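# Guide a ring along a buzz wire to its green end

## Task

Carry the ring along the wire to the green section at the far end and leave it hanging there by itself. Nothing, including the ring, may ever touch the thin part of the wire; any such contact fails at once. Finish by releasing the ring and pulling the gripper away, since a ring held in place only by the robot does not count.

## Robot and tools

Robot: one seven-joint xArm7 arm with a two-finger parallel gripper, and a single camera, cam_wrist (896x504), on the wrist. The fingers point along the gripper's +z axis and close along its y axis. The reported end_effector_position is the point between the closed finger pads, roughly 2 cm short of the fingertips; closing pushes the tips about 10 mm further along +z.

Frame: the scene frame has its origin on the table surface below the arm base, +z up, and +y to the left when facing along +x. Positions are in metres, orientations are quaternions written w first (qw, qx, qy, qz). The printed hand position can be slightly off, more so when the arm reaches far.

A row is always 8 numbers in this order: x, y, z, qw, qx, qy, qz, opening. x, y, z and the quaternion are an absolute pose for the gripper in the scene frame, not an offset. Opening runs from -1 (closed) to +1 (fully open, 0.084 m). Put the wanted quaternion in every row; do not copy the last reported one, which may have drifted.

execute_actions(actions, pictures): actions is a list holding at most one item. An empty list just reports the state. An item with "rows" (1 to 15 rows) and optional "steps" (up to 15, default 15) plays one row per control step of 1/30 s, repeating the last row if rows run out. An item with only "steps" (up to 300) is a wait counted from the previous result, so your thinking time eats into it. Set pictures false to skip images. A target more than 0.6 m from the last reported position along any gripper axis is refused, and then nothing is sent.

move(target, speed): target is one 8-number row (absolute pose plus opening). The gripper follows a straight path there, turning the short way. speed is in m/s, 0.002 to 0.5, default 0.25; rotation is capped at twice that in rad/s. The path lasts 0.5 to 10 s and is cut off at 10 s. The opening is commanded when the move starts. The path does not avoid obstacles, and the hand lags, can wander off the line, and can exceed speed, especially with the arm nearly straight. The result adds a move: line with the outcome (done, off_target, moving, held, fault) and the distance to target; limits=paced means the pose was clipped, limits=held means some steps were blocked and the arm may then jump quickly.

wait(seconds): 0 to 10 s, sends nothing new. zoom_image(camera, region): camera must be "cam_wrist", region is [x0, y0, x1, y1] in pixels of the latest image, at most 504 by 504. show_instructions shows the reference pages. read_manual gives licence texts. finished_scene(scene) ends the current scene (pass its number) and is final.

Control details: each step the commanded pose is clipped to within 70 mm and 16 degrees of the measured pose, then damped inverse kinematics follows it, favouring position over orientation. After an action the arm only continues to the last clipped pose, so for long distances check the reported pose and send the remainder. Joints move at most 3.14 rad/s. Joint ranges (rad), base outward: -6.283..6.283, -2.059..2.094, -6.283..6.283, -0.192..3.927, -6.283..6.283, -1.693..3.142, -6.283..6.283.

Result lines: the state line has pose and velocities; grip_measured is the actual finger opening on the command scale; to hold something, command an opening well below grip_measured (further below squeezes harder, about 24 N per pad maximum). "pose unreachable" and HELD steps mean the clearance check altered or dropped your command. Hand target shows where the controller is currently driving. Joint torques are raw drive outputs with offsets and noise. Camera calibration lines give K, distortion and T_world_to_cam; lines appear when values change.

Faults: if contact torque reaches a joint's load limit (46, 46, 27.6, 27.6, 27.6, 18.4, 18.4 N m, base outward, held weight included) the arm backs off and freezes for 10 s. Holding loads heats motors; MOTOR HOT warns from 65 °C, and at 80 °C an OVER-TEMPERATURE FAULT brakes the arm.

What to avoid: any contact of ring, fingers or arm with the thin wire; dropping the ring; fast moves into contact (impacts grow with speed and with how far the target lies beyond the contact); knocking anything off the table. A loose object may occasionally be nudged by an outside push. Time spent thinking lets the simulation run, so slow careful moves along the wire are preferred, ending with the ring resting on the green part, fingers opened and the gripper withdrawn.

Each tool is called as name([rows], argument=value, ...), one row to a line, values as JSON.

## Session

show_instructions()

execute_actions(actions=[])

Reference images for this scene: manual page 1, manual page 2, manual page 3, manual page 4, manual page 5.

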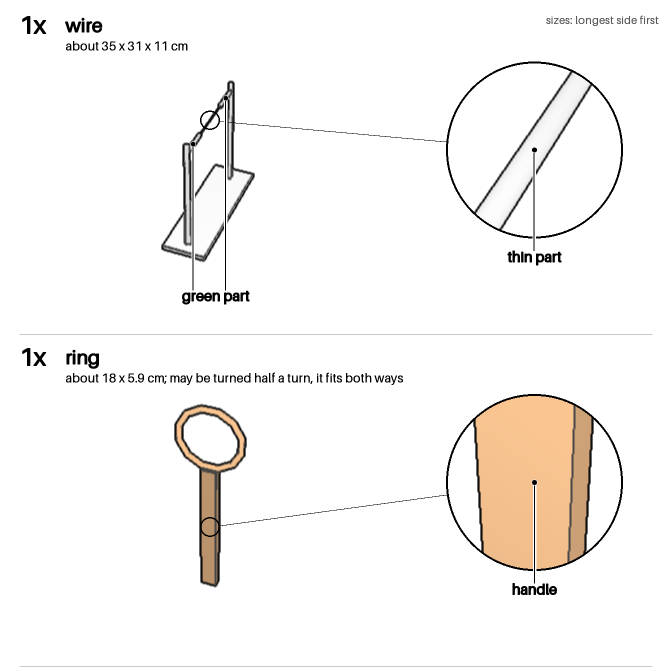

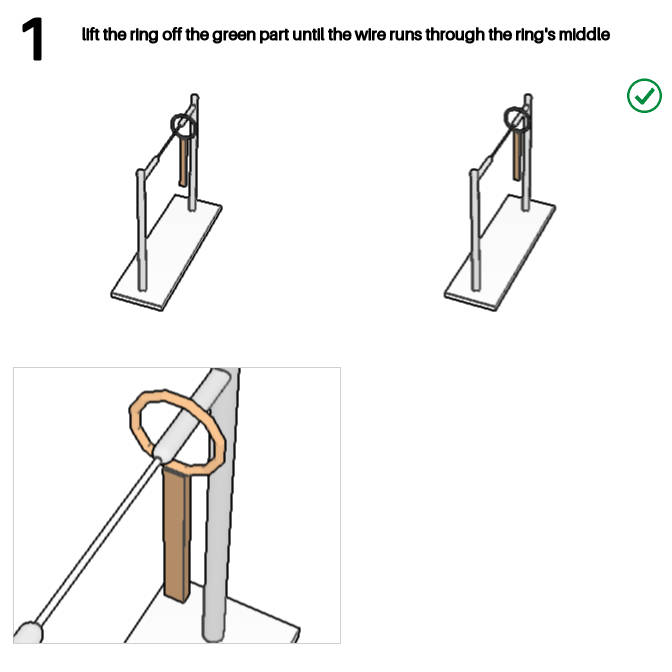

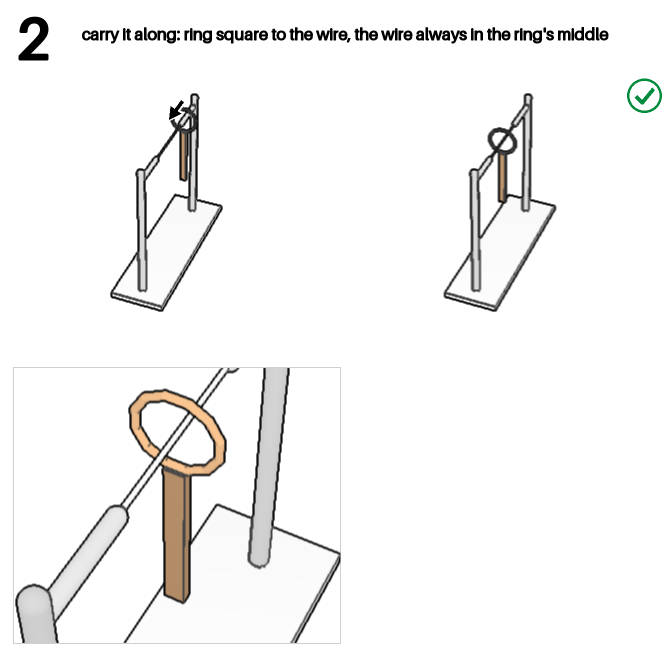

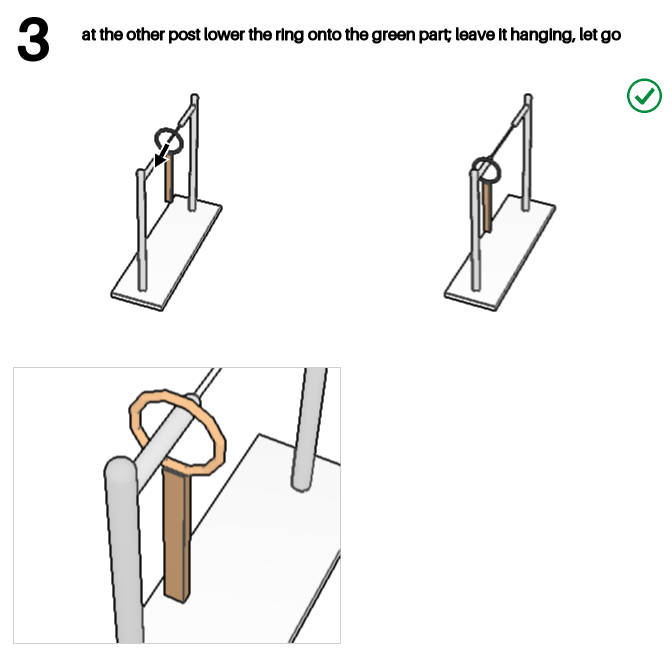

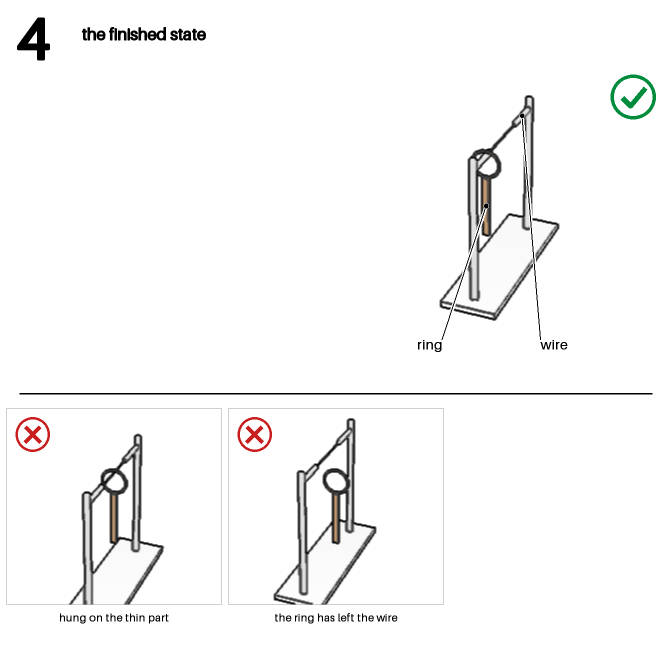

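Scene clock: 0.00 s of 4600.00 s.
end_effector_position=(+0.0923, -0.2729, +0.2249) grip_measured=+1.00 end_effector_quat_wxyz=(+0.681, +0.037, -0.728, -0.065) end_effector_velocity=(+0.000, +0.000, +0.001) end_effector_angular_velocity=(-0.001, -0.000, -0.002)
Joint positions: [-1.389  0.787  0.775  1.117 -0.843  2.223  3.017  0.084]
Joint velocities: [ 0.    -0.002 -0.     0.001  0.002  0.    -0.    -0.   ]
Joint torques (N m, as the arm reports them, + toward a larger angle): no reading
Motor temperatures (°C, as the motors report them): [34 28 30 29 29 30 27]
Hand target: +0.092, -0.273, +0.225; +0.681, +0.037, -0.728, -0.065
camera_calibration (this result's frames):
cam_wrist: T_world_to_cam=[[0.0599455, 0.983034, 0.173352, 0.247996], [0.0745733, 0.168769, -0.982831, 0.323777], [-0.995412, 0.0718437, -0.0631911, 0.254322], [0, 0, 0, 1]] pos_world=[0.214144, -0.316703, 0.291298]

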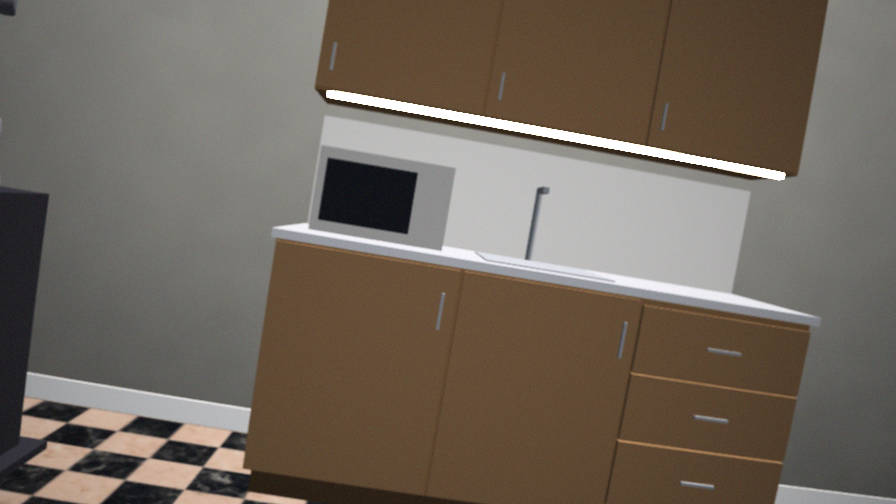

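move(target=[0.3,-0.25,0.36,0,0.7071,-0.7071,0,0], speed=0.4)

move(target=[0.52,-0.05,0.45,0,0.966,0,0.259,0], speed=0.4)

Scene clock: 5.67 s of 4600.00 s.
end_effector_position=(+0.2993, -0.2498, +0.3593) grip_measured=-0.01 end_effector_quat_wxyz=(+0.003, +0.707, -0.707, +0.000) end_effector_velocity=(+0.001, -0.001, +0.001) end_effector_angular_velocity=(+0.006, -0.006, +0.004)
Joint positions: [-2.288  0.977  2.057  1.007 -0.825  1.617  1.603  0.044]
Joint velocities: [ 0.002  0.004 -0.002  0.004  0.002 -0.002 -0.007 -0.   ]
Joint torques (N m, as the arm reports them, + toward a larger angle): [  0.44 -14.76  16.41  13.38   1.    -1.33   0.71]
Motor temperatures (°C, as the motors report them): [34 28 30 29 29 30 27]
Hand target: +0.299, -0.250, +0.359; +0.002, +0.707, -0.707, +0.000
Off the commanded pose: 0.001 m, 0 deg.
move: done
camera_calibration (this result's frames):
cam_wrist: T_world_to_cam=[[-0.999199, -0.0257781, 0.0305997, 0.305859], [-0.0257421, 0.999667, 0.00156809, 0.320403], [-0.0306299, 0.000779134, -0.99953, 0.497107], [0, 0, 0, 1]] pos_world=[0.329088, -0.312799, 0.487012]

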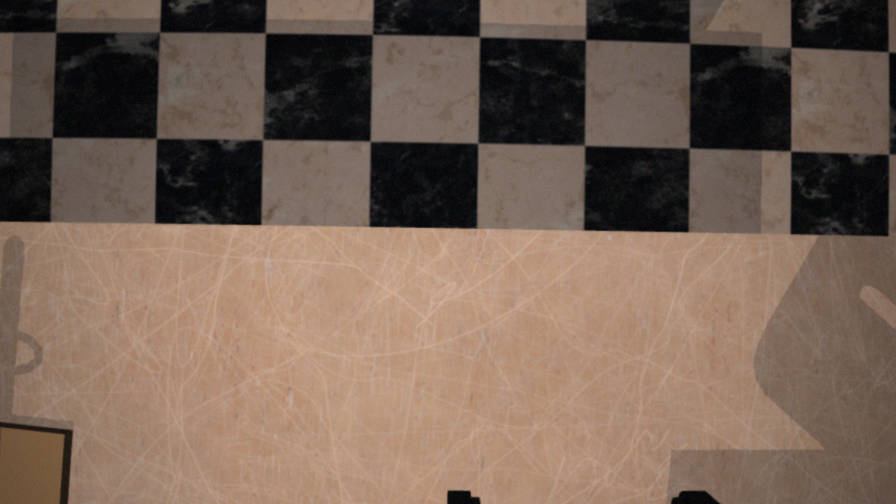

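Scene clock: 8.30 s of 4600.00 s.
end_effector_position=(+0.5200, -0.0504, +0.4503) grip_measured=-0.01 end_effector_quat_wxyz=(+0.000, +0.965, -0.001, +0.260) end_effector_velocity=(+0.001, +0.001, +0.000) end_effector_angular_velocity=(-0.003, -0.000, +0.009)
Joint positions: [-1.634  0.985  2.046  1.129 -1.132  1.255  0.621  0.044]
Joint velocities: [ 0.007 -0.001 -0.003  0.004 -0.    -0.001 -0.008  0.   ]
Joint torques (N m, as the arm reports them, + toward a larger angle): [ -0.13 -16.64  17.82  13.39   0.86  -1.64   0.79]
Motor temperatures (°C, as the motors report them): [34 28 30 29 29 30 27]
Hand target: +0.520, -0.050, +0.450; +0.000, +0.965, -0.000, +0.260
Off the commanded pose: 0.000 m, 0 deg.
move: done
camera_calibration (this result's frames):
cam_wrist: T_world_to_cam=[[0.00779426, -0.999292, 0.036794, -0.0467433], [-0.866695, -0.025104, -0.498206, 0.737327], [0.498777, -0.0280061, -0.866278, 0.257923], [0, 0, 0, 1]] pos_world=[0.510756, -0.0209769, 0.592493]

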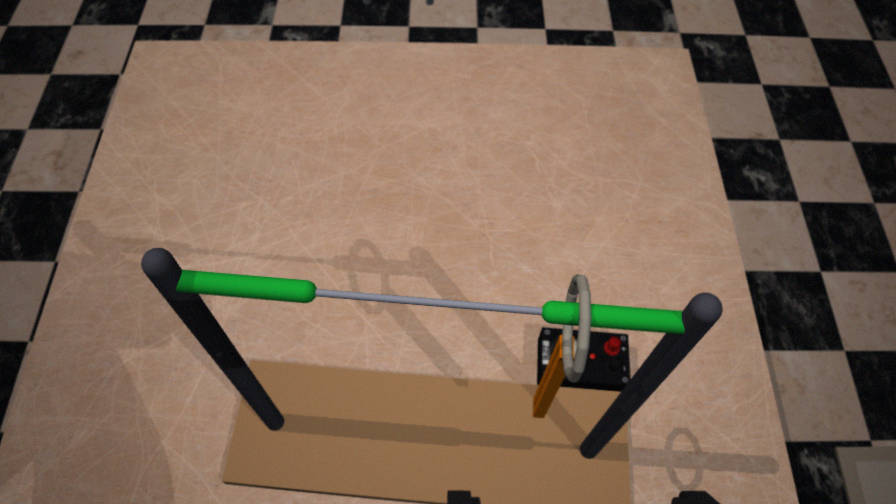

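move(target=[0.56,-0.095,0.19,0,0.7071,0,0.7071,0], speed=0.3)

Scene clock: 12.43 s of 4600.00 s.
end_effector_position=(+0.5604, -0.0975, +0.1910) grip_measured=-0.01 end_effector_quat_wxyz=(+0.001, +0.707, -0.002, +0.707) end_effector_velocity=(+0.000, -0.001, -0.001) end_effector_angular_velocity=(+0.002, -0.008, -0.000)
Joint positions: [-1.905  2.052  1.212  0.916 -3.623  0.429  1.457  0.044]
Joint velocities: [-0.004  0.013 -0.002  0.007 -0.019 -0.01   0.007  0.   ]
Joint torques (N m, as the arm reports them, + toward a larger angle): [  0.34 -14.01  17.72 -11.46   1.31   0.12   0.69]
Motor temperatures (°C, as the motors report them): [34 28 31 29 29 30 27]
Hand target: +0.560, -0.098, +0.191; +0.001, +0.707, -0.002, +0.708
Off the commanded pose: 0.003 m, 0 deg.
move: done
camera_calibration (this result's frames):
cam_wrist: T_world_to_cam=[[-0.031201, -0.99917, 0.0261936, -0.0607023], [-0.00476202, -0.0260575, -0.999649, 0.254657], [0.999502, -0.0313148, -0.00394504, -0.433784], [0, 0, 0, 1]] pos_world=[0.432887, -0.0676, 0.254446]

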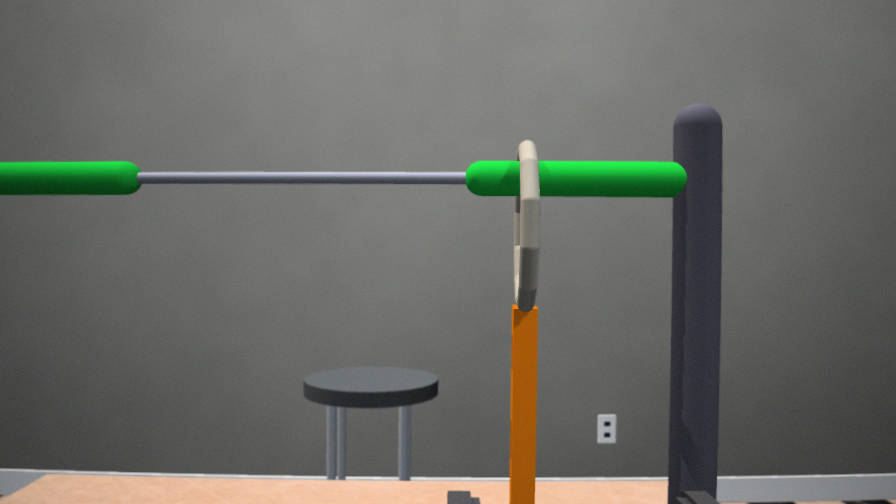

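move(target=[0.655,-0.097,0.185,0,0.7071,0,0.7071,0], speed=0.12)

Scene clock: 15.20 s of 4600.00 s.
end_effector_position=(+0.6550, -0.0974, +0.1858) grip_measured=-0.01 end_effector_quat_wxyz=(-0.000, +0.707, -0.000, +0.707) end_effector_velocity=(+0.002, -0.000, -0.000) end_effector_angular_velocity=(+0.001, -0.000, +0.000)
Joint positions: [-1.547  2.085  1.401  1.251 -3.612  0.409  1.504  0.044]
Joint velocities: [ 0.008  0.     0.005  0.009 -0.001 -0.003  0.003  0.   ]
Joint torques (N m, as the arm reports them, + toward a larger angle): [ -0.05 -22.34  20.26 -10.51   1.42  -0.04   0.62]
Motor temperatures (°C, as the motors report them): [34 28 31 29 29 30 27]
Hand target: +0.655, -0.097, +0.186; -0.000, +0.707, -0.000, +0.708
Off the commanded pose: 0.001 m, 0 deg.
move: done
camera_calibration (this result's frames):
cam_wrist: T_world_to_cam=[[-0.0271981, -0.999304, 0.025548, -0.0600537], [-0.00427794, -0.0254409, -0.999667, 0.249605], [0.999621, -0.0272983, -0.00358302, -0.528066], [0, 0, 0, 1]] pos_world=[0.5273, -0.068077, 0.249164]

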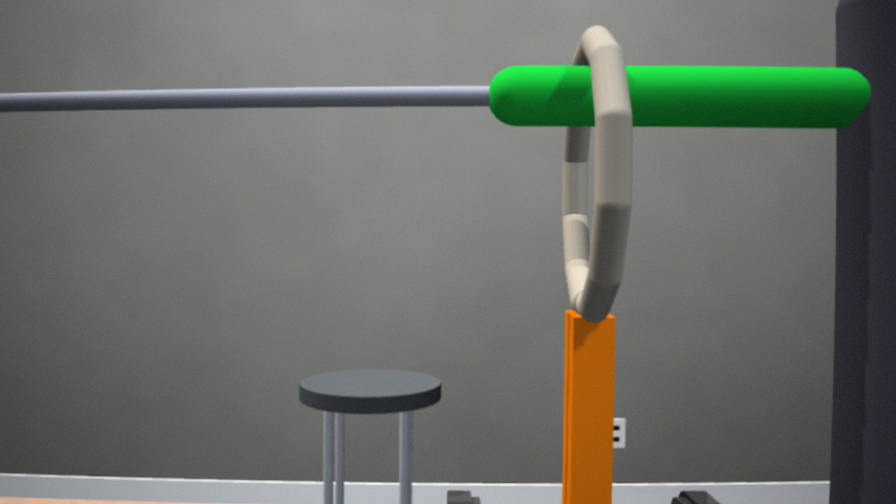

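move(target=[0.655,-0.097,0.186,0,0.7071,0,0.7071,-1])

move(target=[0.655,-0.097,0.2015,0,0.7071,0,0.7071,-1], speed=0.05)

move(target=[0.657,-0.07,0.2015,0,0.7071,0,0.7071,-1], speed=0.05)

Scene clock: 17.53 s of 4600.00 s.
end_effector_position=(+0.6550, -0.0970, +0.1860) grip_measured=-0.82 end_effector_quat_wxyz=(-0.000, +0.707, +0.000, +0.707) end_effector_velocity=(-0.000, +0.000, +0.000) end_effector_angular_velocity=(-0.001, -0.000, +0.001)
Joint positions: [-1.547  2.083  1.4    1.25  -3.609  0.41   1.502  0.008]
Joint velocities: [-0.    -0.001 -0.    -0.001  0.     0.    -0.001 -0.   ]
Joint torques (N m, as the arm reports them, + toward a larger angle): [  0.   -22.59  20.51 -10.58   1.42  -0.19   0.67]
Motor temperatures (°C, as the motors report them): [34 28 31 29 29 30 27]
Hand target: +0.655, -0.097, +0.186; -0.000, +0.707, +0.000, +0.707
Off the commanded pose: 0.000 m, 0 deg.
move: done
camera_calibration (this result's frames):
cam_wrist: T_world_to_cam=[[-0.0269529, -0.999288, 0.0263956, -0.0599675], [-0.00530845, -0.0262617, -0.999641, 0.250404], [0.999623, -0.0270833, -0.00459684, -0.527882], [0, 0, 0, 1]] pos_world=[0.527396, -0.0676456, 0.249471]

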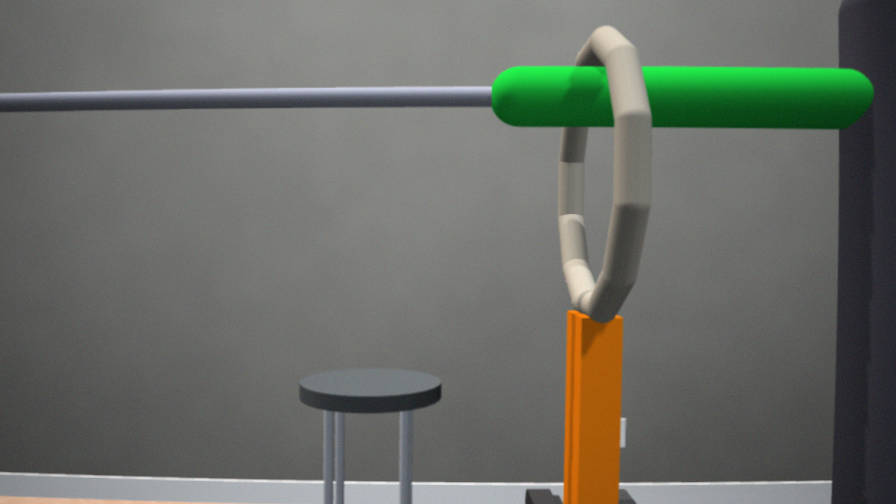

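Scene clock: 18.33 s of 4600.00 s.
end_effector_position=(+0.6550, -0.0968, +0.2013) grip_measured=-0.82 end_effector_quat_wxyz=(-0.000, +0.707, +0.000, +0.707) end_effector_velocity=(-0.000, +0.001, +0.000) end_effector_angular_velocity=(+0.000, +0.002, +0.000)
Joint positions: [-1.544  2.048  1.41   1.226 -3.56   0.43   1.487  0.008]
Joint velocities: [ 0.    -0.003 -0.001 -0.002  0.005  0.002 -0.002  0.   ]
Joint torques (N m, as the arm reports them, + toward a larger angle): [ -0.07 -22.68  20.91  -9.87   1.56  -0.12   0.7 ]
Motor temperatures (°C, as the motors report them): [34 28 31 29 29 30 27]
Hand target: +0.655, -0.097, +0.202; -0.000, +0.707, +0.000, +0.707
Off the commanded pose: 0.000 m, 0 deg.
move: done
camera_calibration (this result's frames):
cam_wrist: T_world_to_cam=[[-0.0268067, -0.999292, 0.026401, -0.060325], [-0.00539763, -0.0262654, -0.99964, 0.265759], [0.999626, -0.0269395, -0.00468972, -0.527727], [0, 0, 0, 1]] pos_world=[0.527347, -0.0675188, 0.264782]

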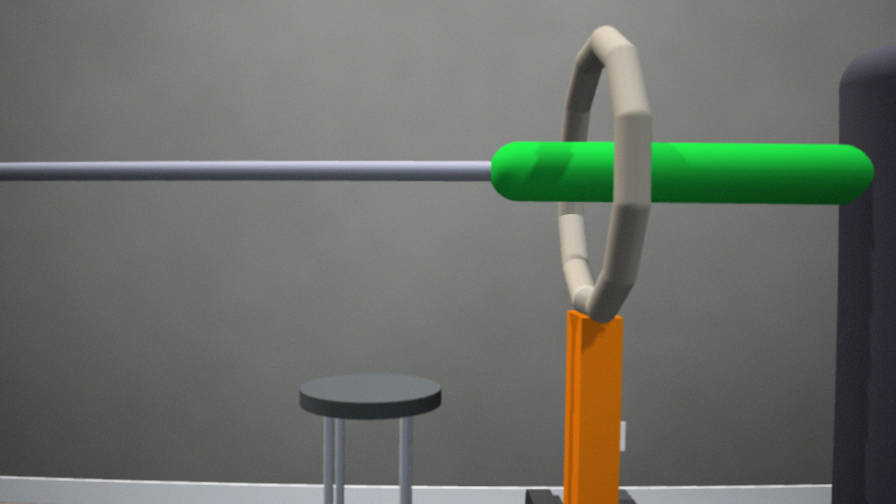

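Scene clock: 19.20 s of 4600.00 s.
end_effector_position=(+0.6571, -0.0705, +0.2015) grip_measured=-0.82 end_effector_quat_wxyz=(+0.000, +0.707, -0.000, +0.707) end_effector_velocity=(+0.001, -0.001, +0.001) end_effector_angular_velocity=(-0.003, -0.001, -0.005)
Joint positions: [-1.512  2.065  1.401  1.195 -3.564  0.494  1.47   0.008]
Joint velocities: [ 0.001 -0.     0.001 -0.001 -0.     0.006 -0.002  0.   ]
Joint torques (N m, as the arm reports them, + toward a larger angle): [ -0.27 -21.63  20.72 -10.56   1.33  -0.23   0.64]
Motor temperatures (°C, as the motors report them): [34 28 31 29 29 30 27]
Hand target: +0.657, -0.070, +0.201; -0.000, +0.707, -0.000, +0.707
Off the commanded pose: 0.000 m, 0 deg.
move: done
camera_calibration (this result's frames):
cam_wrist: T_world_to_cam=[[-0.0273885, -0.999278, 0.0263311, -0.0335083], [-0.00516305, -0.0261992, -0.999643, 0.266567], [0.999612, -0.0275147, -0.00444177, -0.529256], [0, 0, 0, 1]] pos_world=[0.529509, -0.0410626, 0.265003]

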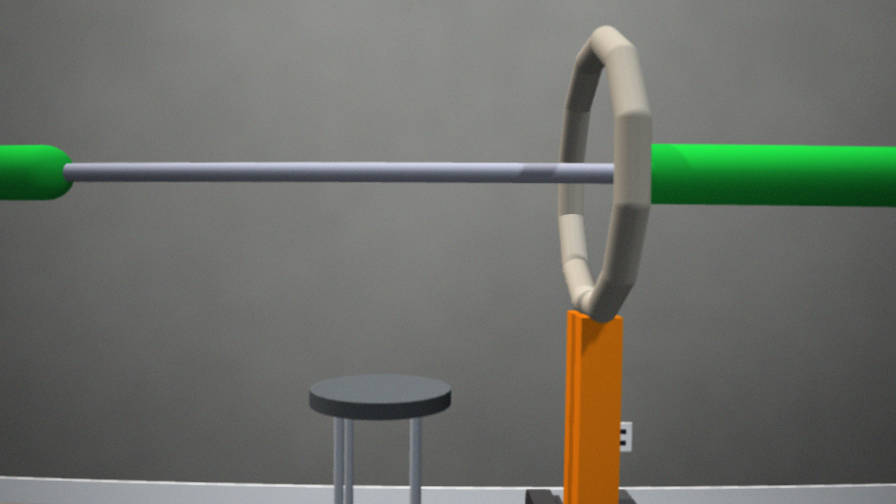

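move(target=[0.661,-0.01,0.2015,-0.025,0.7067,0.025,0.7067,-1], speed=0.05)

Scene clock: 21.97 s of 4600.00 s.
end_effector_position=(+0.6613, -0.0104, +0.2015) grip_measured=-0.82 end_effector_quat_wxyz=(-0.025, +0.707, +0.025, +0.707) end_effector_velocity=(+0.001, -0.000, +0.000) end_effector_angular_velocity=(+0.001, +0.000, -0.001)
Joint positions: [-1.422  2.079  1.4    1.186 -3.567  0.523  1.458  0.008]
Joint velocities: [ 0.003  0.     0.002  0.002  0.001  0.002 -0.     0.   ]
Joint torques (N m, as the arm reports them, + toward a larger angle): [  0.22 -21.69  20.32 -10.56   1.34  -0.09   0.76]
Motor temperatures (°C, as the motors report them): [34 28 31 29 29 30 27]
Hand target: +0.661, -0.010, +0.201; -0.025, +0.707, +0.025, +0.707
Off the commanded pose: 0.000 m, 0 deg.
move: done
camera_calibration (this result's frames):
cam_wrist: T_world_to_cam=[[0.0431111, -0.998729, 0.0261306, -0.019945], [-0.0031291, -0.0262898, -0.999649, 0.266821], [0.999065, 0.0430142, -0.0042585, -0.530725], [0, 0, 0, 1]] pos_world=[0.531924, 0.00992374, 0.264988]

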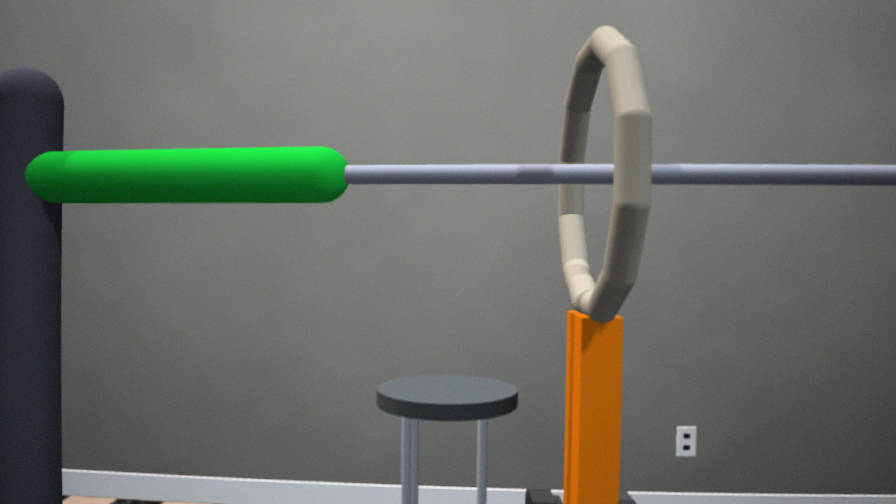

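move(target=[0.668,0.071,0.2015,-0.064,0.7042,0.064,0.7042,-1], speed=0.05)

move(target=[0.668,0.071,0.192,-0.04,0.706,0.04,0.706,-1], speed=0.03)

Scene clock: 25.27 s of 4600.00 s.
end_effector_position=(+0.6684, +0.0707, +0.2016) grip_measured=-0.82 end_effector_quat_wxyz=(-0.064, +0.704, +0.064, +0.704) end_effector_velocity=(+0.001, -0.000, +0.000) end_effector_angular_velocity=(+0.001, -0.000, -0.001)
Joint positions: [-1.264  2.088  1.423  1.224 -3.565  0.526  1.455  0.008]
Joint velocities: [ 0.004  0.     0.002  0.004 -0.     0.     0.002  0.   ]
Joint torques (N m, as the arm reports them, + toward a larger angle): [  0.22 -22.62  20.53 -10.54   1.03  -0.24   0.71]
Motor temperatures (°C, as the motors report them): [34 28 31 29 29 30 27]
Hand target: +0.668, +0.071, +0.202; -0.064, +0.704, +0.064, +0.704
Off the commanded pose: 0.001 m, 0 deg.
move: done
camera_calibration (this result's frames):
cam_wrist: T_world_to_cam=[[0.153036, -0.987881, 0.0259146, -0.0134995], [-0.0000505307, -0.0262313, -0.999656, 0.266997], [0.988221, 0.152982, -0.00406426, -0.541886], [0, 0, 0, 1]] pos_world=[0.537582, 0.0765667, 0.265053]

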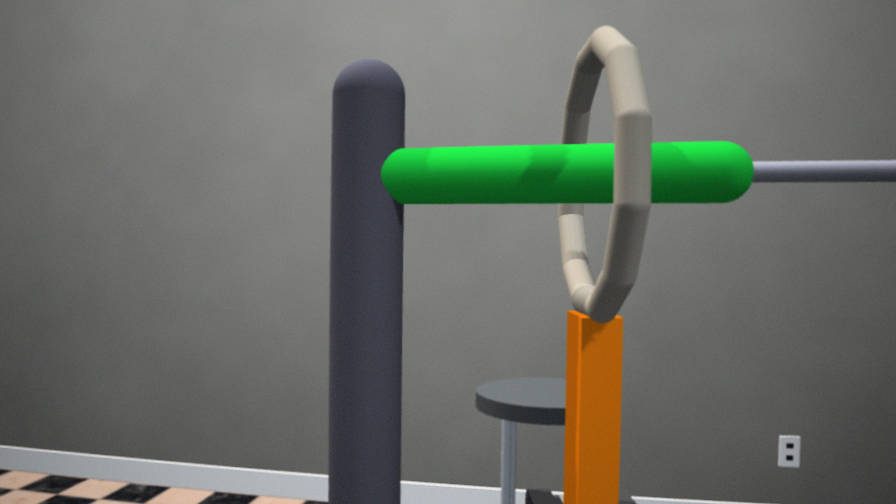

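Scene clock: 26.63 s of 4600.00 s.
end_effector_position=(+0.6680, +0.0709, +0.1922) grip_measured=-0.82 end_effector_quat_wxyz=(-0.040, +0.706, +0.041, +0.706) end_effector_velocity=(+0.001, -0.001, -0.000) end_effector_angular_velocity=(+0.002, -0.002, -0.012)
Joint positions: [-1.257  2.091  1.391  1.196 -3.613  0.637  1.49   0.008]
Joint velocities: [ 0.001  0.001 -0.003 -0.003 -0.008  0.017  0.007  0.   ]
Joint torques (N m, as the arm reports them, + toward a larger angle): [ -0.17 -11.6   20.58 -10.56   1.04  -0.1    0.7 ]
Motor temperatures (°C, as the motors report them): [34 28 32 29 29 30 27]
Hand target: +0.668, +0.071, +0.192; -0.040, +0.706, +0.040, +0.706
Off the commanded pose: 0.000 m, 0 deg.
joint sent to its limit — the command would take joint 2 (shoulder) past its upper limit, so that joint was sent only as far as its limit.
move: done
camera_calibration (this result's frames):
cam_wrist: T_world_to_cam=[[0.0870399, -0.995843, 0.0268635, 0.0315569], [-0.00213374, -0.0271521, -0.999629, 0.259054], [0.996203, 0.0869503, -0.00448818, -0.542146], [0, 0, 0, 1]] pos_world=[0.537894, 0.0855993, 0.255677]

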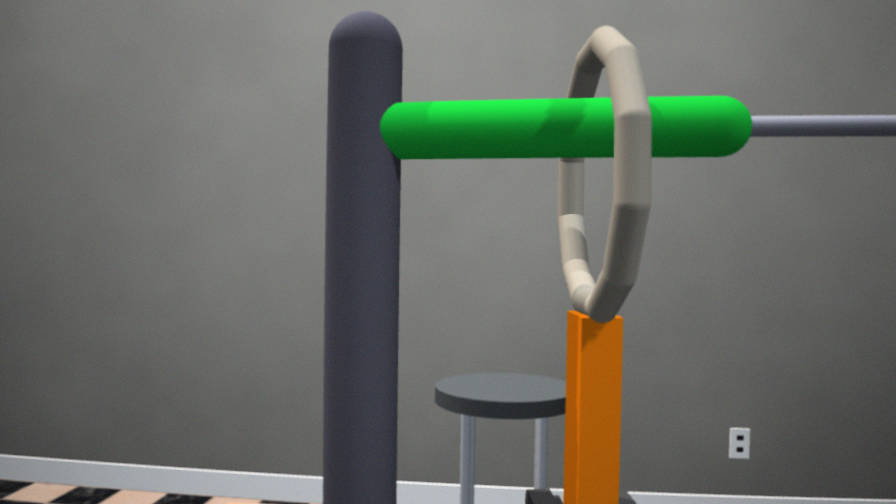

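move(target=[0.668,0.071,0.187,-0.04,0.706,0.04,0.706,-1], speed=0.02)

move(target=[0.668,0.071,0.187,-0.04,0.706,0.04,0.706,-0.2])

move(target=[0.565,0.06,0.195,-0.04,0.706,0.04,0.706,-0.2], speed=0.12)

Scene clock: 29.63 s of 4600.00 s.
end_effector_position=(+0.6680, +0.0710, +0.1871) grip_measured=-0.82 end_effector_quat_wxyz=(-0.040, +0.706, +0.040, +0.706) end_effector_velocity=(-0.000, +0.001, -0.000) end_effector_angular_velocity=(-0.001, -0.003, +0.001)
Joint positions: [-1.256  2.091  1.383  1.202 -3.628  0.637  1.506  0.008]
Joint velocities: [ 0.     0.    -0.001  0.    -0.007 -0.001  0.005  0.   ]
Joint torques (N m, as the arm reports them, + toward a larger angle): [ -0.11  -3.91  20.68 -10.92   1.07  -0.14   0.72]
Motor temperatures (°C, as the motors report them): [34 28 32 29 29 30 27]
Hand target: +0.668, +0.071, +0.187; -0.040, +0.706, +0.040, +0.706
Off the commanded pose: 0.000 m, 0 deg.
joint sent to its limit — the command would take joint 2 (shoulder) past its upper limit, so that joint was sent only as far as its limit.
move: done
camera_calibration (this result's frames):
cam_wrist: T_world_to_cam=[[0.0860897, -0.995934, 0.0265411, 0.0324262], [-0.00231967, -0.0268403, -0.999637, 0.254081], [0.996285, 0.0859968, -0.00462091, -0.542132], [0, 0, 0, 1]] pos_world=[0.537916, 0.0857356, 0.250623]

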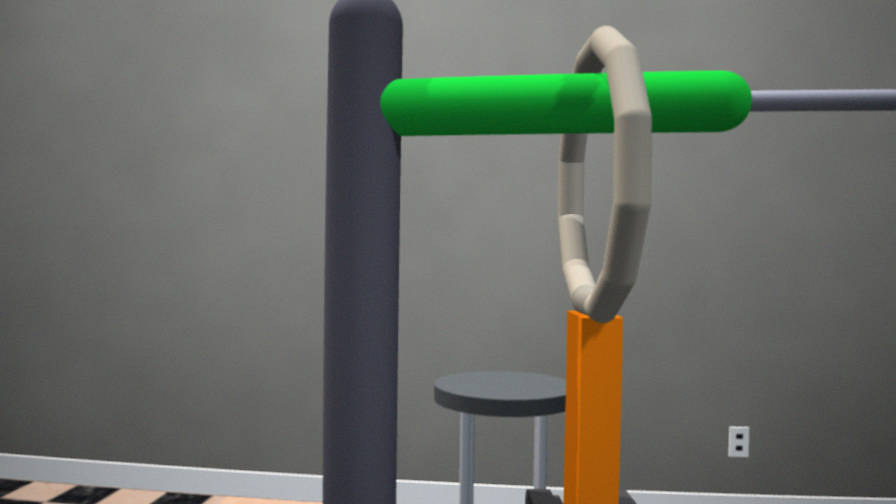

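Scene clock: 30.33 s of 4600.00 s.
end_effector_position=(+0.6680, +0.0710, +0.1870) grip_measured=-0.21 end_effector_quat_wxyz=(-0.040, +0.706, +0.040, +0.706) end_effector_velocity=(-0.000, +0.000, +0.000) end_effector_angular_velocity=(-0.001, -0.001, +0.000)
Joint positions: [-1.256  2.091  1.383  1.202 -3.629  0.637  1.506  0.035]
Joint velocities: [ 0.    -0.001 -0.    -0.    -0.001  0.    -0.    -0.   ]
Joint torques (N m, as the arm reports them, + toward a larger angle): [ -0.36  -3.77  20.32 -10.74   1.17  -0.12   0.72]
Motor temperatures (°C, as the motors report them): [34 28 32 29 29 30 27]
Hand target: +0.668, +0.071, +0.187; -0.040, +0.706, +0.040, +0.706
Off the commanded pose: 0.000 m, 0 deg.
move: done
camera_calibration (this result's frames):
cam_wrist: T_world_to_cam=[[0.0860697, -0.995937, 0.0264843, 0.0324604], [-0.00226336, -0.0267783, -0.999639, 0.253934], [0.996287, 0.0859787, -0.00455896, -0.542129], [0, 0, 0, 1]] pos_world=[0.537897, 0.08574, 0.250511]

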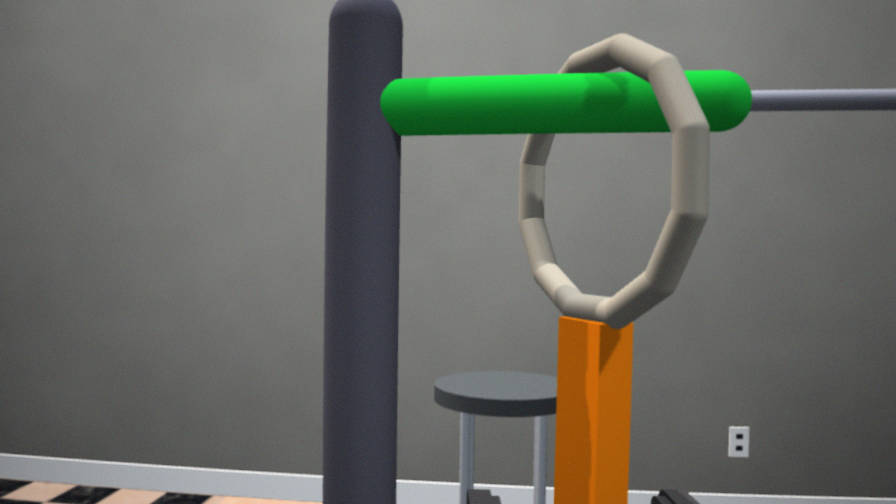

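Scene clock: 31.73 s of 4600.00 s.
end_effector_position=(+0.5650, +0.0603, +0.1942) grip_measured=-0.21 end_effector_quat_wxyz=(-0.040, +0.706, +0.040, +0.706) end_effector_velocity=(-0.002, +0.000, -0.001) end_effector_angular_velocity=(-0.002, +0.001, +0.001)
Joint positions: [-1.62   2.064  1.159  0.819 -3.668  0.7    1.452  0.035]
Joint velocities: [-0.005 -0.002 -0.005 -0.005 -0.002 -0.    -0.001 -0.   ]
Joint torques (N m, as the arm reports them, + toward a larger angle): [ -0.04 -12.28  16.96 -12.25   0.89  -0.17   0.59]
Motor temperatures (°C, as the motors report them): [34 28 32 29 29 30 27]
Hand target: +0.565, +0.060, +0.194; -0.040, +0.706, +0.040, +0.706
Off the commanded pose: 0.001 m, 0 deg.
move: done
camera_calibration (this result's frames):
cam_wrist: T_world_to_cam=[[0.0860618, -0.995917, 0.0272417, 0.0303998], [-0.0031188, -0.0276123, -0.999614, 0.261087], [0.996285, 0.0859436, -0.00548243, -0.438327], [0, 0, 0, 1]] pos_world=[0.434896, 0.0751562, 0.257755]

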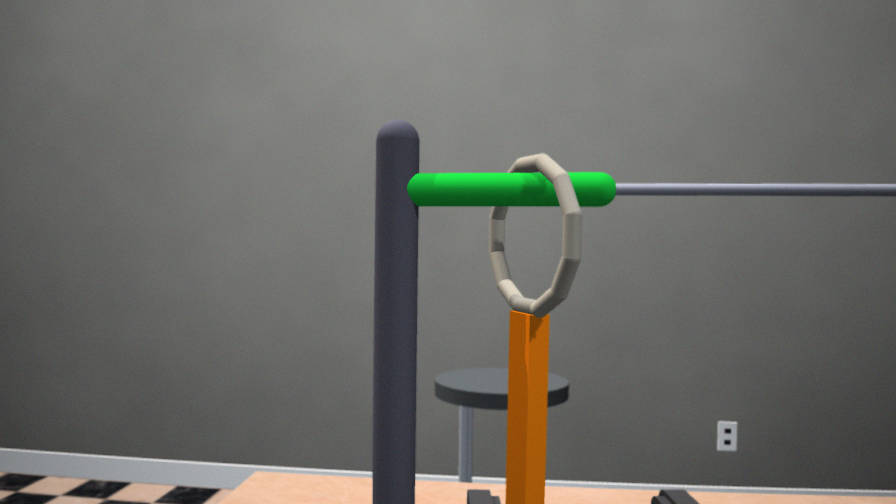

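wait(seconds=1)

Scene clock: 33.27 s of 4600.00 s.
end_effector_position=(+0.5648, +0.0603, +0.1941) grip_measured=-0.21 end_effector_quat_wxyz=(-0.040, +0.706, +0.040, +0.706) end_effector_velocity=(-0.000, +0.001, +0.001) end_effector_angular_velocity=(+0.000, -0.001, +0.002)
Joint positions: [-1.621  2.064  1.159  0.819 -3.668  0.7    1.452  0.035]
Joint velocities: [ 0.     0.     0.    -0.001  0.    -0.001 -0.001 -0.   ]
Joint torques (N m, as the arm reports them, + toward a larger angle): [  0.41 -12.19  16.93 -12.02   0.98  -0.1    0.8 ]
Motor temperatures (°C, as the motors report them): [34 28 32 29 29 30 27]
Hand target: +0.565, +0.060, +0.194; -0.040, +0.706, +0.040, +0.706
Off the commanded pose: 0.001 m, 0 deg.
Steps of this call (steps 1 to 46: nothing new was sent). Readings (end_effector_position):
1: (+0.5649, +0.0603, +0.1942)
2: (+0.5649, +0.0603, +0.1942)
4: (+0.5648, +0.0603, +0.1942)
8: (+0.5648, +0.0603, +0.1941)
46: the state above
camera_calibration (this result's frames):
cam_wrist: T_world_to_cam=[[0.0860823, -0.995912, 0.0273685, 0.0303155], [-0.00315661, -0.027743, -0.99961, 0.261088], [0.996283, 0.0859624, -0.00553189, -0.438131], [0, 0, 0, 1]] pos_world=[0.434717, 0.0750977, 0.257733]

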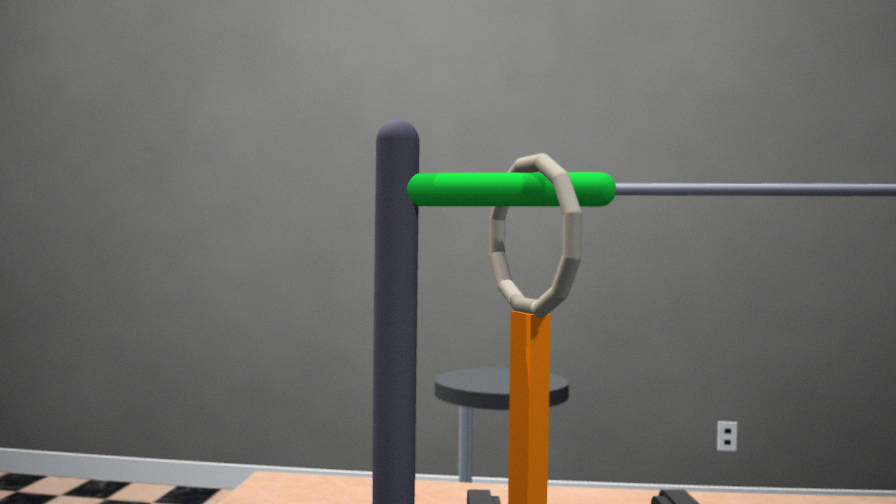

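finished_scene(scene=2)

The scene is finished: the task was done.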